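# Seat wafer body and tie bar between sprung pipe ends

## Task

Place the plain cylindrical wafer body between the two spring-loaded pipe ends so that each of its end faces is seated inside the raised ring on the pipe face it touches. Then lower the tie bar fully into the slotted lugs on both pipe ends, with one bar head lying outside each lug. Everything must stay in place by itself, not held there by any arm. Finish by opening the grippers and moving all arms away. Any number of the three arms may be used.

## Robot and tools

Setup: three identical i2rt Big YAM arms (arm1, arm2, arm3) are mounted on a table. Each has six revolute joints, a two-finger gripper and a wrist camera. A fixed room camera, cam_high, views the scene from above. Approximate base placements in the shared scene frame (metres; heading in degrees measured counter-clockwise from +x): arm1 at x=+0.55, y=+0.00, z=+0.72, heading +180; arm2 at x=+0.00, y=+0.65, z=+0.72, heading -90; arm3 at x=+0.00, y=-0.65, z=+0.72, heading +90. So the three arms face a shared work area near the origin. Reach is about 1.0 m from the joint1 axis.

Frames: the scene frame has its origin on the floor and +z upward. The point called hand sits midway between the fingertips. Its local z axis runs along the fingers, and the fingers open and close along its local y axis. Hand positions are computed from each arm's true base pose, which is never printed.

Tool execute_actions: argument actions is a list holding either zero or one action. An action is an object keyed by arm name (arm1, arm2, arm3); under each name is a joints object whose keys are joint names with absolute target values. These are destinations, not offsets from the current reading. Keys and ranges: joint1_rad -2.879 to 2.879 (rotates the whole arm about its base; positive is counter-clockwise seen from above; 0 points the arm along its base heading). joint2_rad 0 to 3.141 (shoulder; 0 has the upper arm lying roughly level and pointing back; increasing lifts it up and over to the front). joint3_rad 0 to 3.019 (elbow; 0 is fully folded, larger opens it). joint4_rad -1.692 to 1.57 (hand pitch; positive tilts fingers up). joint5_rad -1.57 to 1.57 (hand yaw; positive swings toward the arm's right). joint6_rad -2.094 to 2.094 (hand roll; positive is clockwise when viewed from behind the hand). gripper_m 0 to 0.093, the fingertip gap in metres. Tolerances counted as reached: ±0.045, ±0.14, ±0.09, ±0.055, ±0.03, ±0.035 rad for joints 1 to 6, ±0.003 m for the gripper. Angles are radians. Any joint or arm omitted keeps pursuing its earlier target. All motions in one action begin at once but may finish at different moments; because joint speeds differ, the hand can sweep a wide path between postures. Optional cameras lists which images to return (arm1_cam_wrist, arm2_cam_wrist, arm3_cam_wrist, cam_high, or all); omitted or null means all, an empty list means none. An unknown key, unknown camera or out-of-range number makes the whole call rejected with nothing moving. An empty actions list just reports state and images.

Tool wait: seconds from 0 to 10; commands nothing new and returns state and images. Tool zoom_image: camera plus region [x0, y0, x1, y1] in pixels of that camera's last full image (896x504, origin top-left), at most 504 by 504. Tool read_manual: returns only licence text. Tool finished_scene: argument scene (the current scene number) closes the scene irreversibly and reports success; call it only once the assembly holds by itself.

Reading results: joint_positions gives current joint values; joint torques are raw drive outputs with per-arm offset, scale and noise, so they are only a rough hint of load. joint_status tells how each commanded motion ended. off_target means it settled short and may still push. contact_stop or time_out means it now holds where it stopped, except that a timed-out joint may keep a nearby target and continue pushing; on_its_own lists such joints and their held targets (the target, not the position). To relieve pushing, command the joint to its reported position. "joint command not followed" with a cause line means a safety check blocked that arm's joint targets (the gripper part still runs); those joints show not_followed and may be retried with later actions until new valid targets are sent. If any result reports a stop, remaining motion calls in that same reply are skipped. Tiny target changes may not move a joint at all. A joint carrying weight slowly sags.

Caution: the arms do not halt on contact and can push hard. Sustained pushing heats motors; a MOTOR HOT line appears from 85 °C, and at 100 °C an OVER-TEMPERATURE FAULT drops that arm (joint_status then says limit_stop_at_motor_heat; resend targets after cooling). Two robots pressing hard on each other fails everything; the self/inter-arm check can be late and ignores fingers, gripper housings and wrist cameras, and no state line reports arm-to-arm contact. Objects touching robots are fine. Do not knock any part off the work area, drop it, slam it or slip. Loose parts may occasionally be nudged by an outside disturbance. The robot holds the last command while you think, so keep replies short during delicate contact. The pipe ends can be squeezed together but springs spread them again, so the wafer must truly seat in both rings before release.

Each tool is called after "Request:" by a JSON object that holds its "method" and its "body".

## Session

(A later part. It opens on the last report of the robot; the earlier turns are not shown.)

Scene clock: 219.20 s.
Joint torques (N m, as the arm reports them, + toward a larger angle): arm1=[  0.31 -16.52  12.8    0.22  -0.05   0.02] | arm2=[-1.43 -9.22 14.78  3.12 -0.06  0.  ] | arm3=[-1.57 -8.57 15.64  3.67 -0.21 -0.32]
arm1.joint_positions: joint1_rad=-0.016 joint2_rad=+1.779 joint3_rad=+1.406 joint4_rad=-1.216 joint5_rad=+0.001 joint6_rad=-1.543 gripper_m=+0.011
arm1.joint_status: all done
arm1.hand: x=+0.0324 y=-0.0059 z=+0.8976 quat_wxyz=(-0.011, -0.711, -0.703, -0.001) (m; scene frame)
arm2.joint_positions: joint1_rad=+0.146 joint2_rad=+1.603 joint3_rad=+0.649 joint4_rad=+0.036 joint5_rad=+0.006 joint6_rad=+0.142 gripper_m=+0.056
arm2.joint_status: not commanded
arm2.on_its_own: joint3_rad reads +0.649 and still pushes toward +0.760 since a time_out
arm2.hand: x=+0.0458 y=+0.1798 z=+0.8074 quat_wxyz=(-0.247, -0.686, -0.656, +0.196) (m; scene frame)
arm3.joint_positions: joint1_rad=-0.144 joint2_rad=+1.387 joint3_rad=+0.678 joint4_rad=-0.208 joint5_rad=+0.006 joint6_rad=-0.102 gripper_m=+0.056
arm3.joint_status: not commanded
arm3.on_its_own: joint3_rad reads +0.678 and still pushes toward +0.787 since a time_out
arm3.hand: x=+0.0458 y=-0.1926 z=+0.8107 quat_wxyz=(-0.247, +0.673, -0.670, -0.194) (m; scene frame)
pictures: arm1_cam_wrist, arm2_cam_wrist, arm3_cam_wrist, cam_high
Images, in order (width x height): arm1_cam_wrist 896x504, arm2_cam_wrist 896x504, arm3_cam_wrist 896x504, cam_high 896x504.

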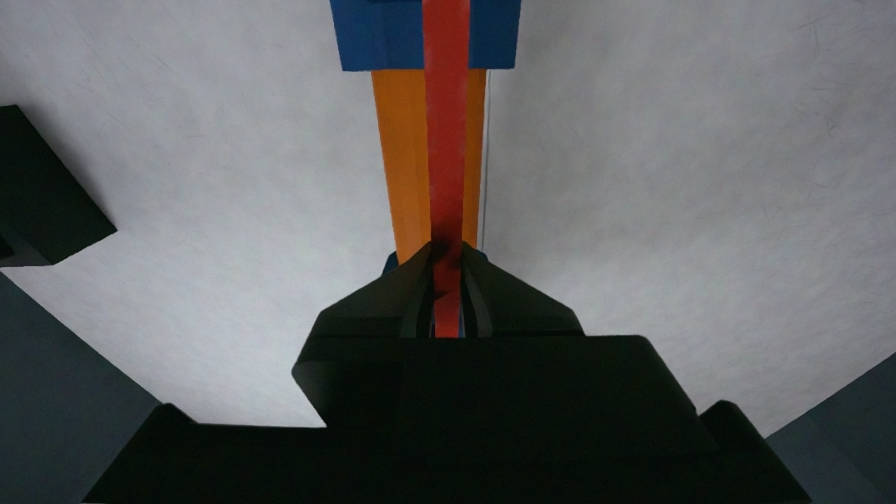

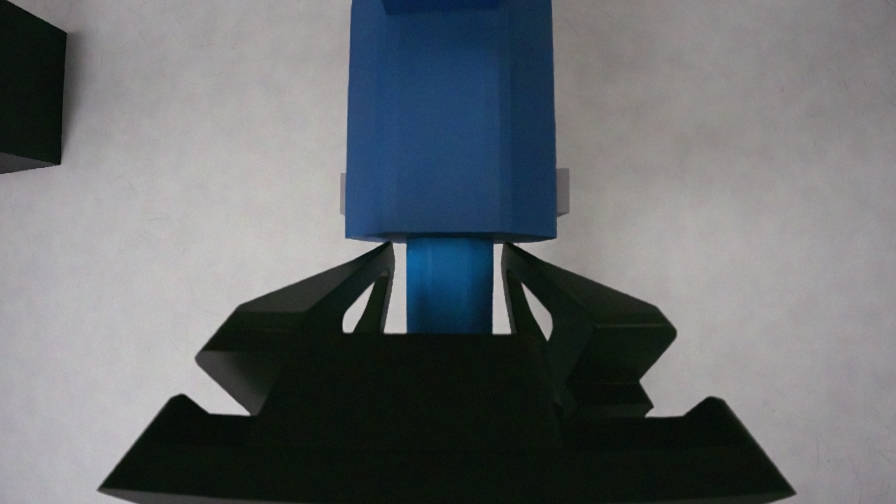

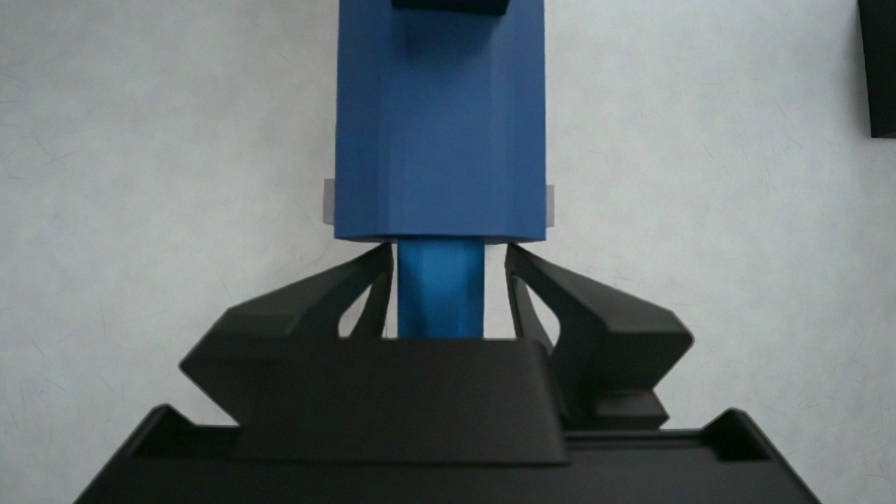

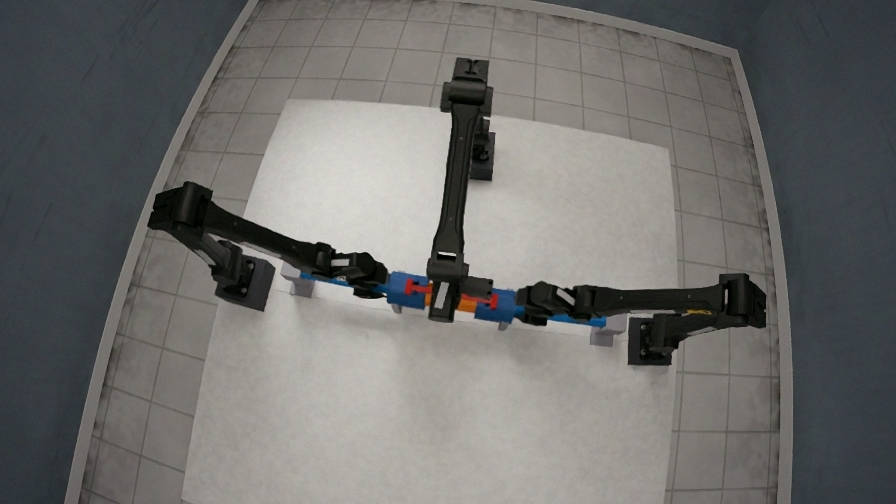

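Request:
{"method": "execute_actions", "body": {"actions": [{"arm1":{"joints":{"joint2_rad":1.745,"joint3_rad":1.39}}}], "cameras": ["cam_high","arm1_cam_wrist"]}}

Request:
{"method": "zoom_image", "body": {"camera": "cam_high", "region": [390, 260, 520, 330]}}

Scene clock: 222.87 s.
Joint torques (N m, as the arm reports them, + toward a larger angle): arm1=[ -0.25 -19.93   9.45   0.17  -0.08   0.04] | arm2=[-1.41 -9.21 14.77  3.13 -0.06 -0.01] | arm3=[-1.49 -8.54 15.62  3.7  -0.21 -0.32]
arm1.joint_positions: joint1_rad=-0.016 joint2_rad=+1.768 joint3_rad=+1.390 joint4_rad=-1.215 joint5_rad=+0.001 joint6_rad=-1.544 gripper_m=+0.011
arm1.joint_status: all done
arm1.hand: x=+0.0379 y=-0.0058 z=+0.8978 quat_wxyz=(-0.012, -0.711, -0.703, -0.002) (m; scene frame)
arm2.joint_positions: joint1_rad=+0.146 joint2_rad=+1.603 joint3_rad=+0.649 joint4_rad=+0.036 joint5_rad=+0.006 joint6_rad=+0.142 gripper_m=+0.056
arm2.joint_status: not commanded
arm2.on_its_own: joint3_rad reads +0.649 and still pushes toward +0.760 since a time_out
arm2.hand: x=+0.0458 y=+0.1798 z=+0.8074 quat_wxyz=(-0.247, -0.686, -0.656, +0.196) (m; scene frame)
arm3.joint_positions: joint1_rad=-0.144 joint2_rad=+1.387 joint3_rad=+0.678 joint4_rad=-0.208 joint5_rad=+0.006 joint6_rad=-0.102 gripper_m=+0.056
arm3.joint_status: not commanded
arm3.on_its_own: joint3_rad reads +0.678 and still pushes toward +0.787 since a time_out
arm3.hand: x=+0.0458 y=-0.1926 z=+0.8107 quat_wxyz=(-0.247, +0.673, -0.670, -0.194) (m; scene frame)
pictures: arm1_cam_wrist, cam_high
Images, in order (width x height): arm1_cam_wrist 896x504, cam_high 896x504.

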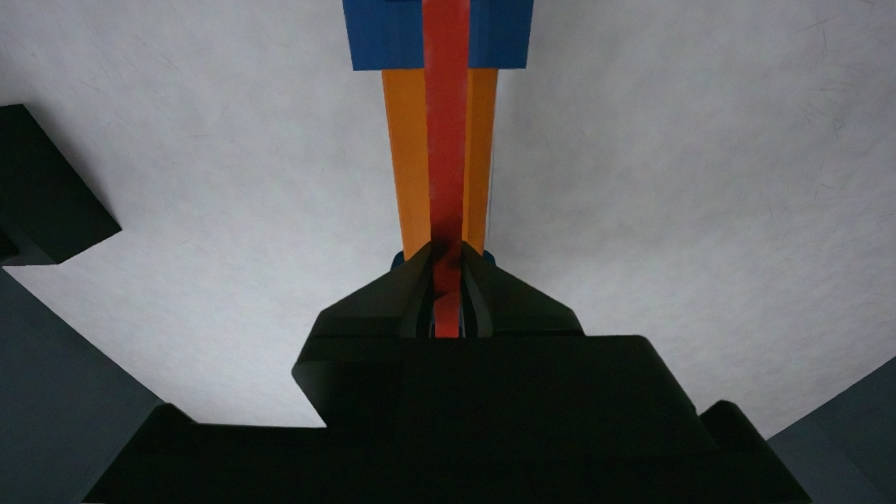

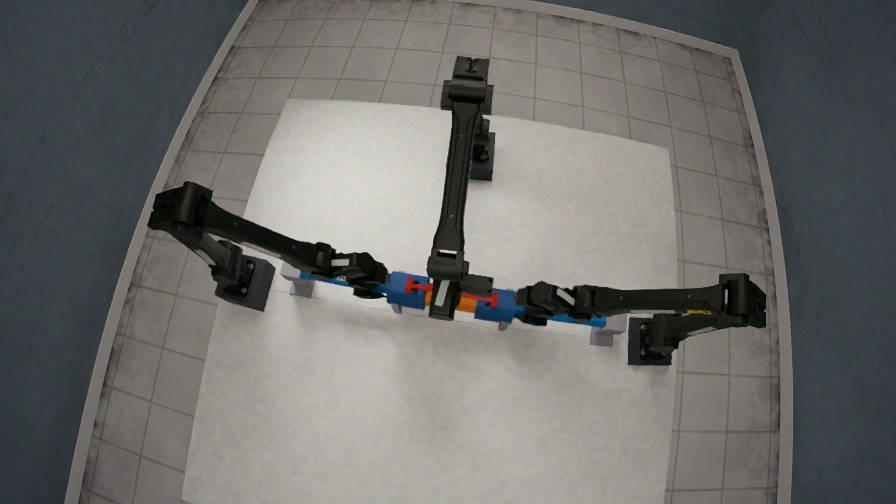

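Region (390, 260, 520, 330) of cam_high's 896x504 image, scaled by 3.877, with more detail than that image has; it fills the top 271 rows of this view, and the rest is white.

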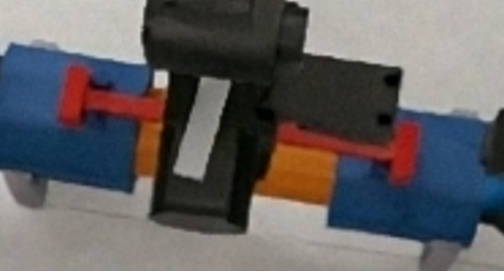

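Request:
{"method": "execute_actions", "body": {"actions": [{"arm1":{"joints":{"joint2_rad":1.73,"joint3_rad":1.37}}}], "cameras": ["cam_high","arm1_cam_wrist"]}}

Request:
{"method": "zoom_image", "body": {"camera": "cam_high", "region": [390, 260, 520, 330]}}

Scene clock: 226.23 s.
Joint torques (N m, as the arm reports them, + toward a larger angle): arm1=[  0.33 -20.19   9.43  -0.01  -0.02   0.06] | arm2=[-1.43 -9.18 14.78  3.13 -0.06 -0.01] | arm3=[-1.56 -8.55 15.62  3.69 -0.21 -0.32]
arm1.joint_positions: joint1_rad=-0.016 joint2_rad=+1.755 joint3_rad=+1.367 joint4_rad=-1.213 joint5_rad=+0.001 joint6_rad=-1.547 gripper_m=+0.011
arm1.joint_status: all done
arm1.hand: x=+0.0461 y=-0.0057 z=+0.8959 quat_wxyz=(-0.015, -0.710, -0.704, -0.005) (m; scene frame)
arm2.joint_positions: joint1_rad=+0.146 joint2_rad=+1.603 joint3_rad=+0.649 joint4_rad=+0.036 joint5_rad=+0.006 joint6_rad=+0.142 gripper_m=+0.056
arm2.joint_status: not commanded
arm2.on_its_own: joint3_rad reads +0.649 and still pushes toward +0.760 since a time_out
arm2.hand: x=+0.0458 y=+0.1798 z=+0.8074 quat_wxyz=(-0.247, -0.686, -0.656, +0.196) (m; scene frame)
arm3.joint_positions: joint1_rad=-0.144 joint2_rad=+1.387 joint3_rad=+0.678 joint4_rad=-0.208 joint5_rad=+0.006 joint6_rad=-0.102 gripper_m=+0.056
arm3.joint_status: not commanded
arm3.on_its_own: joint3_rad reads +0.678 and still pushes toward +0.787 since a time_out
arm3.hand: x=+0.0458 y=-0.1926 z=+0.8107 quat_wxyz=(-0.247, +0.673, -0.670, -0.194) (m; scene frame)
pictures: arm1_cam_wrist, cam_high
Images, in order (width x height): arm1_cam_wrist 896x504, cam_high 896x504.

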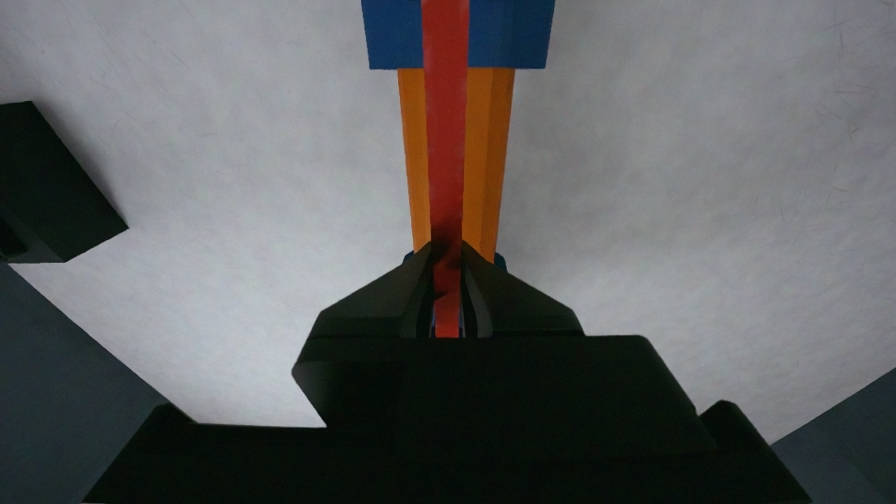

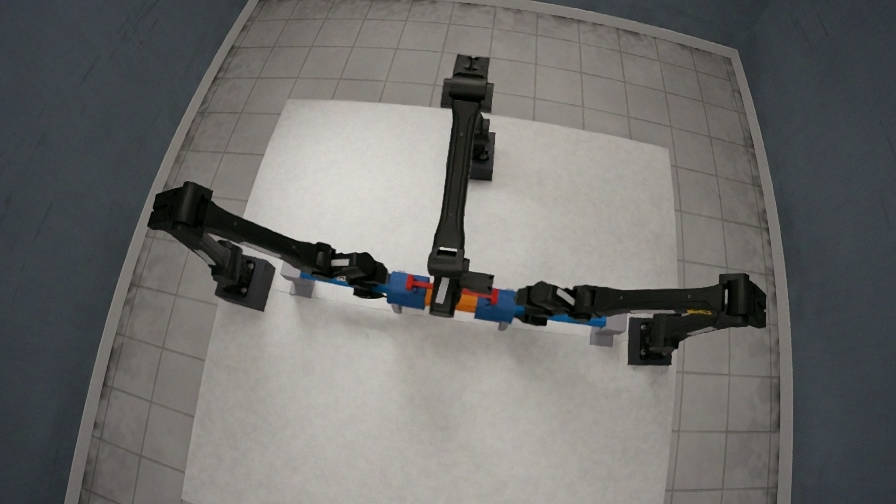

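Region (390, 260, 520, 330) of cam_high's 896x504 image, scaled by 3.877, with more detail than that image has; it fills the top 271 rows of this view, and the rest is white.

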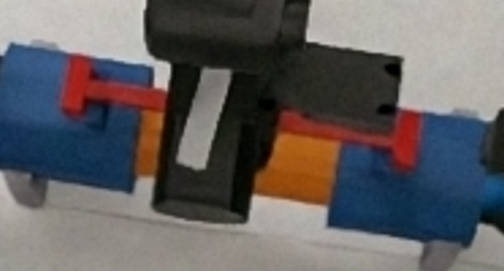

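Entered the slot against the +x wall. Lower.

Request:
{"method": "execute_actions", "body": {"actions": [{"arm1":{"joints":{"joint2_rad":1.795,"joint4_rad":-1.17}}}]}}

Request:
{"method": "zoom_image", "body": {"camera": "cam_high", "region": [390, 260, 520, 330]}}

Scene clock: 229.53 s.
Joint torques (N m, as the arm reports them, + toward a larger angle): arm1=[  0.08 -16.09  10.08   0.75  -0.04   0.08] | arm2=[-1.39 -9.21 14.77  3.12 -0.09 -0.01] | arm3=[-1.55 -8.57 15.61  3.69 -0.19 -0.33]
arm1.joint_positions: joint1_rad=-0.016 joint2_rad=+1.778 joint3_rad=+1.364 joint4_rad=-1.190 joint5_rad=+0.001 joint6_rad=-1.548 gripper_m=+0.011
arm1.joint_status: all done
arm1.hand: x=+0.0423 y=-0.0060 z=+0.8838 quat_wxyz=(-0.016, -0.709, -0.705, -0.006) (m; scene frame)
arm2.joint_positions: joint1_rad=+0.146 joint2_rad=+1.603 joint3_rad=+0.649 joint4_rad=+0.036 joint5_rad=+0.007 joint6_rad=+0.142 gripper_m=+0.056
arm2.joint_status: not commanded
arm2.on_its_own: joint3_rad reads +0.649 and still pushes toward +0.760 since a time_out
arm2.hand: x=+0.0456 y=+0.1798 z=+0.8072 quat_wxyz=(-0.247, -0.686, -0.656, +0.196) (m; scene frame)
arm3.joint_positions: joint1_rad=-0.144 joint2_rad=+1.387 joint3_rad=+0.678 joint4_rad=-0.208 joint5_rad=+0.005 joint6_rad=-0.102 gripper_m=+0.056
arm3.joint_status: not commanded
arm3.on_its_own: joint3_rad reads +0.678 and still pushes toward +0.787 since a time_out
arm3.hand: x=+0.0457 y=-0.1926 z=+0.8107 quat_wxyz=(-0.247, +0.673, -0.670, -0.194) (m; scene frame)
pictures: arm1_cam_wrist, arm2_cam_wrist, arm3_cam_wrist, cam_high
Images, in order (width x height): arm1_cam_wrist 896x504, arm2_cam_wrist 896x504, arm3_cam_wrist 896x504, cam_high 896x504.

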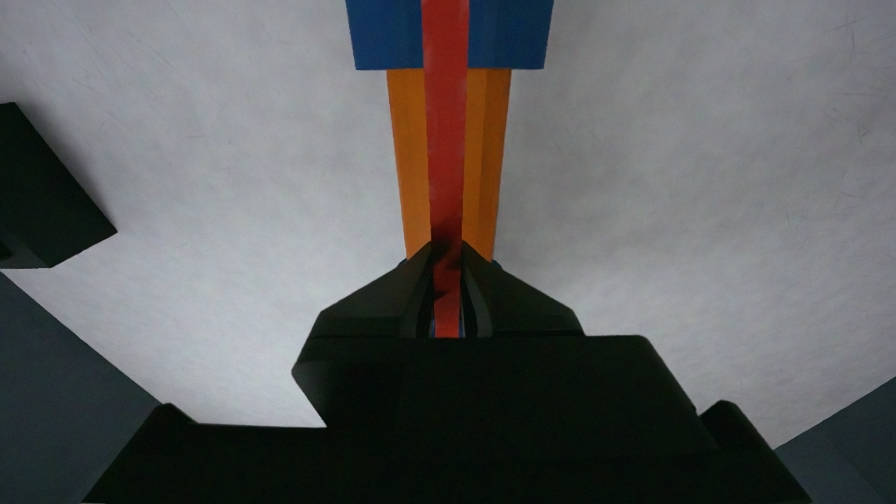

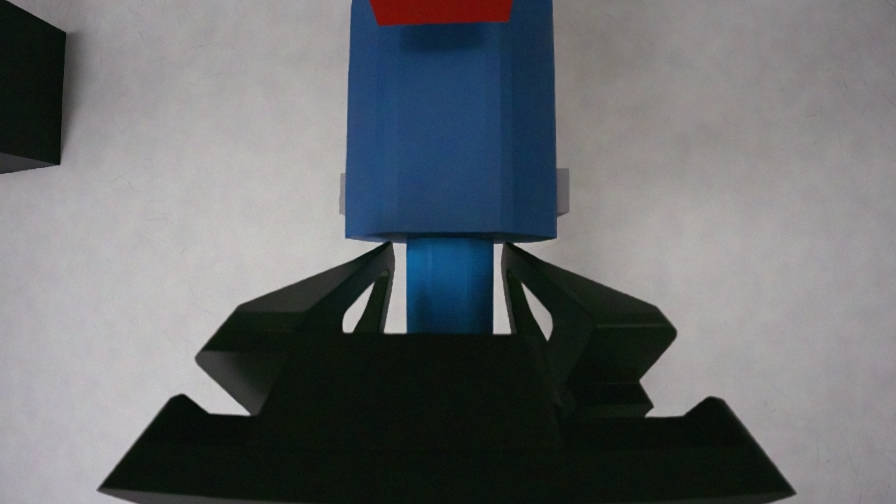

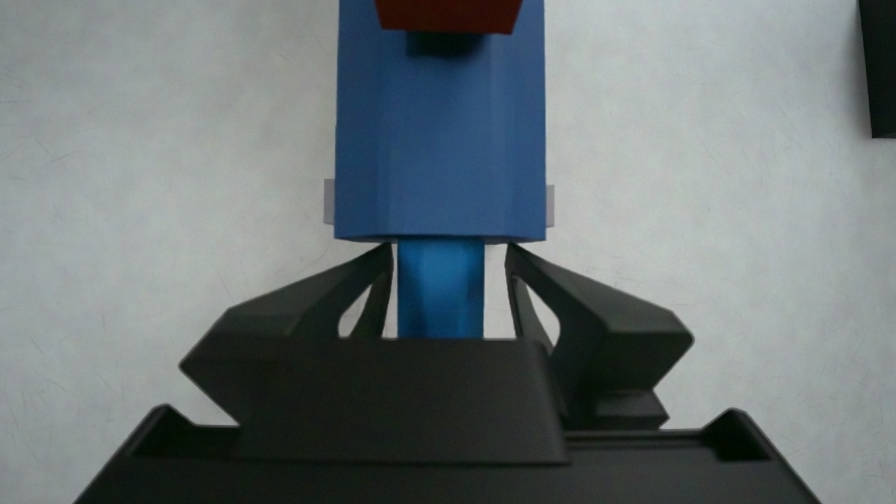

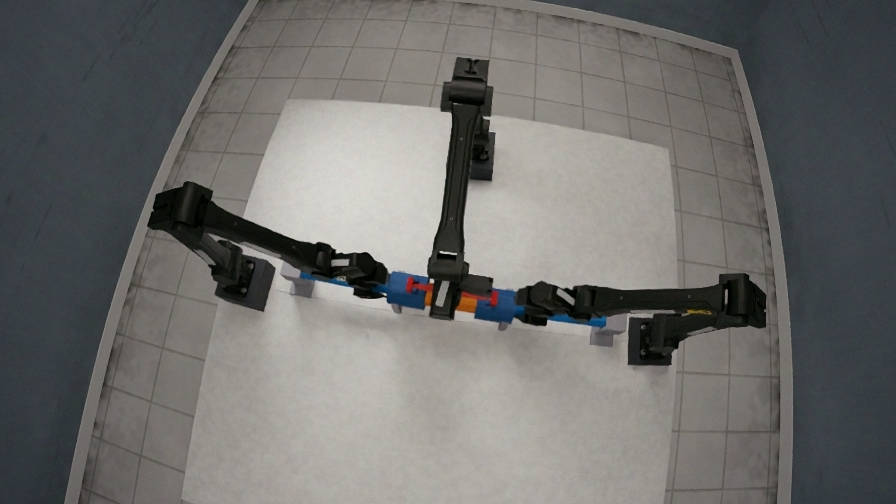

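Region (390, 260, 520, 330) of cam_high's 896x504 image, scaled by 3.877, with more detail than that image has; it fills the top 271 rows of this view, and the rest is white.

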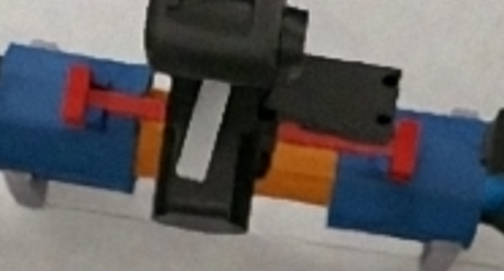

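Release (it settles by gravity if not bottomed), lift.

Request:
{"method": "execute_actions", "body": {"actions": [{"arm1":{"joints":{"joint2_rad":1.77,"gripper_m":0.05}}}], "cameras": ["arm2_cam_wrist","arm3_cam_wrist"]}}

Request:
{"method": "execute_actions", "body": {"actions": [{"arm1":{"joints":{"joint2_rad":1.55}},"arm2":{"joints":{"joint2_rad":1.36,"joint3_rad":0.44,"joint4_rad":0.03}},"arm3":{"joints":{"joint2_rad":1.13,"joint3_rad":0.5,"joint4_rad":-0.26}}}], "cameras": ["arm1_cam_wrist"]}}

Request:
{"method": "execute_actions", "body": {"actions": [{"arm1":{"joints":{"joint2_rad":1.1,"joint3_rad":1.0}},"arm2":{"joints":{"joint2_rad":1.05,"joint3_rad":0.47,"joint4_rad":-0.15}},"arm3":{"joints":{"joint2_rad":0.9,"joint3_rad":0.59,"joint4_rad":-0.4}}}]}}

Scene clock: 234.97 s.
Joint torques (N m, as the arm reports them, + toward a larger angle): arm1=[ -0.3  -18.96   9.86   0.24  -0.08   0.06] | arm2=[-1.43 -9.23 14.77  3.13 -0.08 -0.01] | arm3=[-1.59 -8.53 15.62  3.69 -0.19 -0.32]
arm1.joint_positions: joint1_rad=-0.016 joint2_rad=+1.777 joint3_rad=+1.363 joint4_rad=-1.184 joint5_rad=+0.001 joint6_rad=-1.548 gripper_m=+0.050
arm1.joint_status: all done
arm1.hand: x=+0.0412 y=-0.0060 z=+0.8838 quat_wxyz=(-0.014, -0.709, -0.705, -0.004) (m; scene frame)
arm2.joint_positions: joint1_rad=+0.146 joint2_rad=+1.603 joint3_rad=+0.649 joint4_rad=+0.036 joint5_rad=+0.007 joint6_rad=+0.142 gripper_m=+0.056
arm2.joint_status: not commanded
arm2.on_its_own: joint3_rad reads +0.649 and still pushes toward +0.760 since a time_out
arm2.hand: x=+0.0456 y=+0.1798 z=+0.8072 quat_wxyz=(-0.247, -0.686, -0.656, +0.196) (m; scene frame)
arm3.joint_positions: joint1_rad=-0.144 joint2_rad=+1.387 joint3_rad=+0.678 joint4_rad=-0.208 joint5_rad=+0.005 joint6_rad=-0.102 gripper_m=+0.056
arm3.joint_status: not commanded
arm3.on_its_own: joint3_rad reads +0.678 and still pushes toward +0.787 since a time_out
arm3.hand: x=+0.0457 y=-0.1926 z=+0.8107 quat_wxyz=(-0.247, +0.673, -0.670, -0.194) (m; scene frame)
pictures: arm2_cam_wrist, arm3_cam_wrist
Images, in order (width x height): arm2_cam_wrist 896x504, arm3_cam_wrist 896x504.

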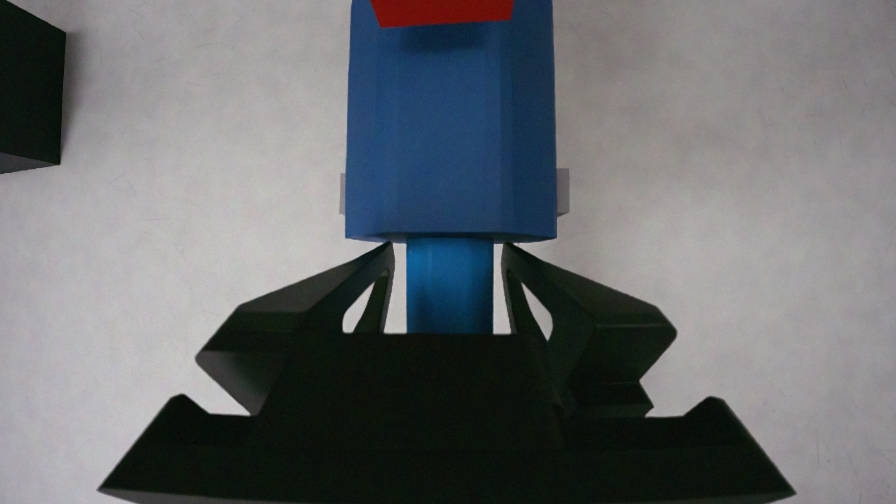

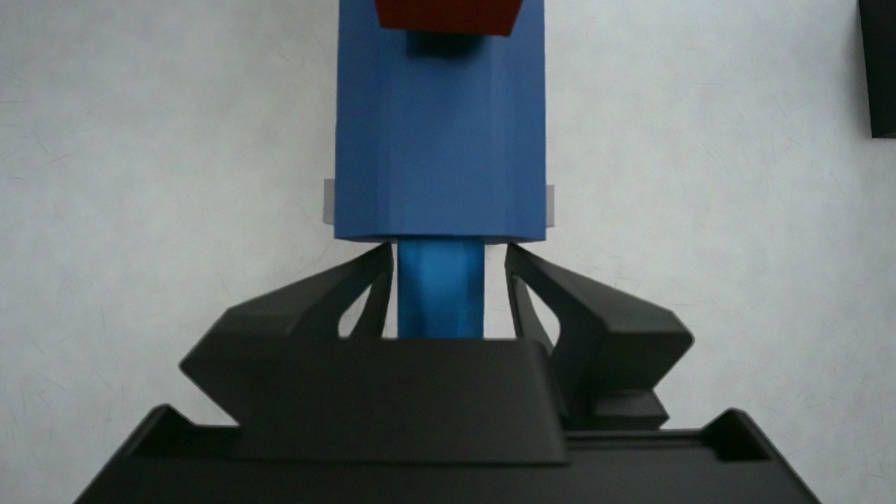

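Scene clock: 236.17 s.
Joint torques (N m, as the arm reports them, + toward a larger angle): arm1=[  0.18 -14.64  11.75   0.79  -0.06   0.09] | arm2=[-1.4  -6.95  7.29  1.52  0.05 -0.01] | arm3=[-1.52 -7.41  8.25  0.85 -0.1  -0.28]
arm1.joint_positions: joint1_rad=-0.016 joint2_rad=+1.545 joint3_rad=+1.354 joint4_rad=-1.183 joint5_rad=+0.001 joint6_rad=-1.548 gripper_m=+0.050
arm1.joint_status: all done
arm1.hand: x=+0.0472 y=-0.0041 z=+0.9929 quat_wxyz=(+0.063, -0.707, -0.701, +0.077) (m; scene frame)
arm2.joint_positions: joint1_rad=+0.146 joint2_rad=+1.348 joint3_rad=+0.435 joint4_rad=+0.028 joint5_rad=+0.003 joint6_rad=+0.142 gripper_m=+0.056
arm2.joint_status: all done
arm2.hand: x=+0.0384 y=+0.2580 z=+0.8305 quat_wxyz=(-0.260, -0.682, -0.653, +0.204) (m; scene frame)
arm3.joint_positions: joint1_rad=-0.144 joint2_rad=+1.122 joint3_rad=+0.495 joint4_rad=-0.247 joint5_rad=+0.003 joint6_rad=-0.106 gripper_m=+0.056
arm3.joint_status: all done
arm3.hand: x=+0.0381 y=-0.2650 z=+0.8290 quat_wxyz=(-0.263, +0.670, -0.663, -0.207) (m; scene frame)
pictures: arm1_cam_wrist
Images, in order (width x height): arm1_cam_wrist 896x504.

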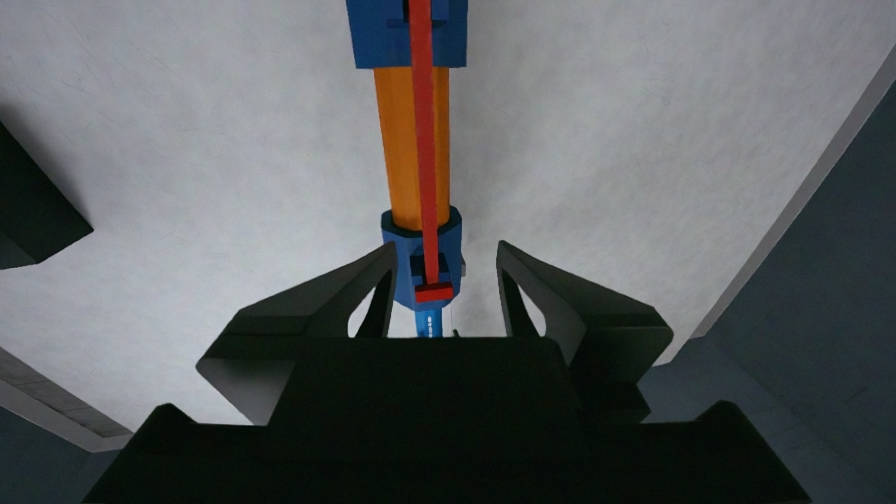

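Scene clock: 237.43 s.
Joint torques (N m, as the arm reports them, + toward a larger angle): arm1=[-0.23 -6.68 11.22  0.77 -0.05  0.09] | arm2=[-1.42 -4.38 11.45  0.91  0.05 -0.01] | arm3=[-1.54 -5.29 11.66  0.93 -0.11 -0.28]
arm1.joint_positions: joint1_rad=-0.016 joint2_rad=+1.092 joint3_rad=+0.996 joint4_rad=-1.178 joint5_rad=+0.001 joint6_rad=-1.548 gripper_m=+0.050
arm1.joint_status: all done
arm1.hand: x=+0.1904 y=-0.0014 z=+1.0219 quat_wxyz=(+0.098, -0.702, -0.696, +0.112) (m; scene frame)
arm2.joint_positions: joint1_rad=+0.146 joint2_rad=+1.040 joint3_rad=+0.435 joint4_rad=-0.130 joint5_rad=+0.003 joint6_rad=+0.142 gripper_m=+0.056
arm2.joint_status: all done
arm2.hand: x=+0.0374 y=+0.2653 z=+0.9175 quat_wxyz=(-0.315, -0.662, -0.633, +0.247) (m; scene frame)
arm3.joint_positions: joint1_rad=-0.144 joint2_rad=+0.891 joint3_rad=+0.556 joint4_rad=-0.384 joint5_rad=+0.003 joint6_rad=-0.106 gripper_m=+0.056
arm3.joint_status: all done
arm3.hand: x=+0.0371 y=-0.2670 z=+0.9208 quat_wxyz=(-0.319, +0.649, -0.643, -0.253) (m; scene frame)
pictures: arm1_cam_wrist, arm2_cam_wrist, arm3_cam_wrist, cam_high
Images, in order (width x height): arm1_cam_wrist 896x504, arm2_cam_wrist 896x504, arm3_cam_wrist 896x504, cam_high 896x504.

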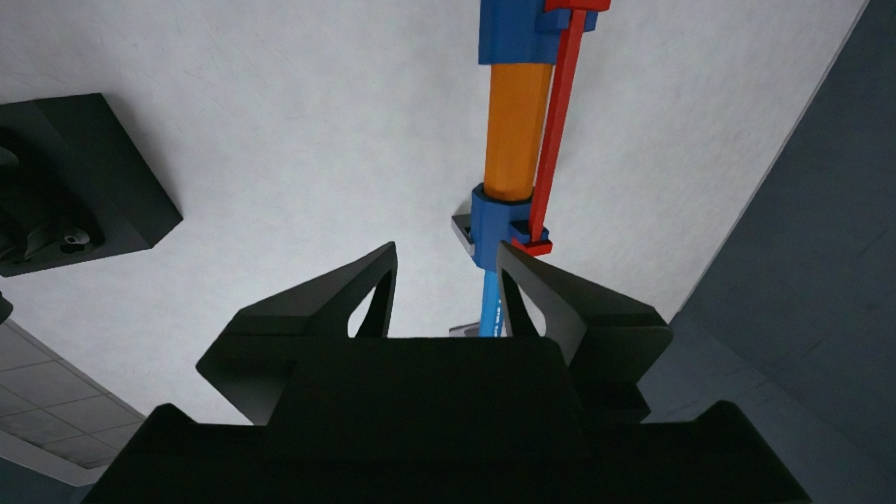

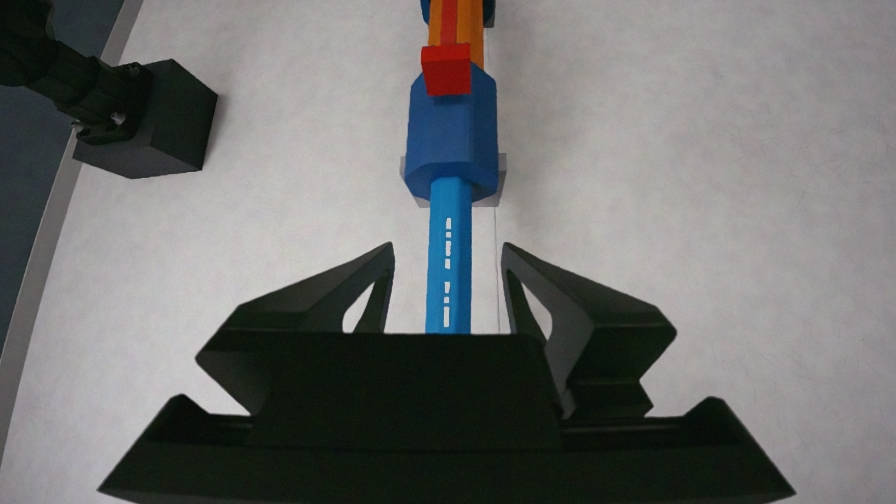

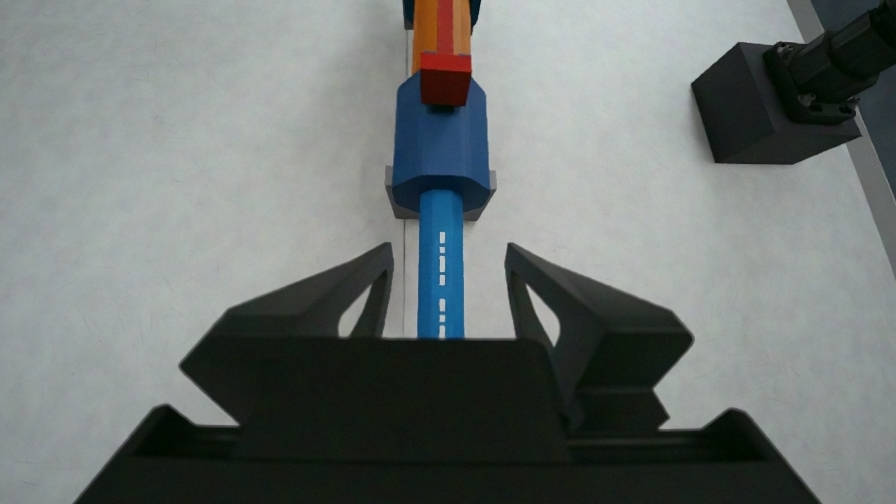

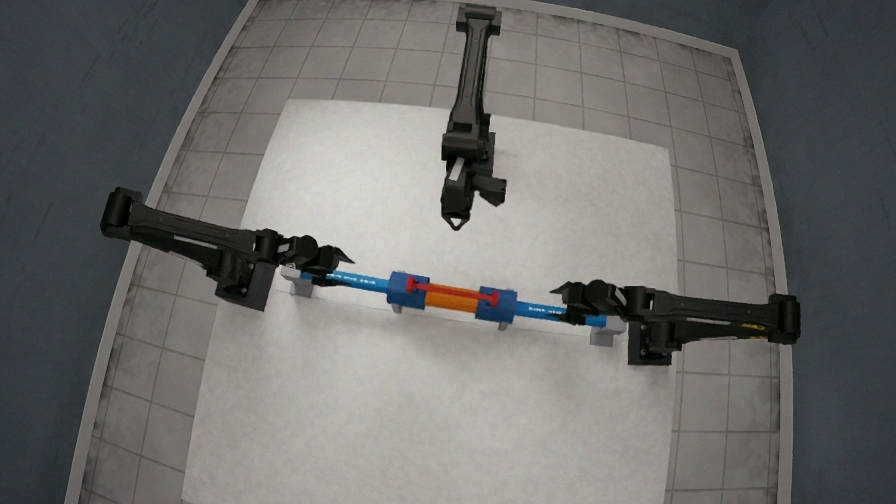

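Request:
{"method": "finished_scene", "body": {"scene": 1}}

The scene is finished: the task was done.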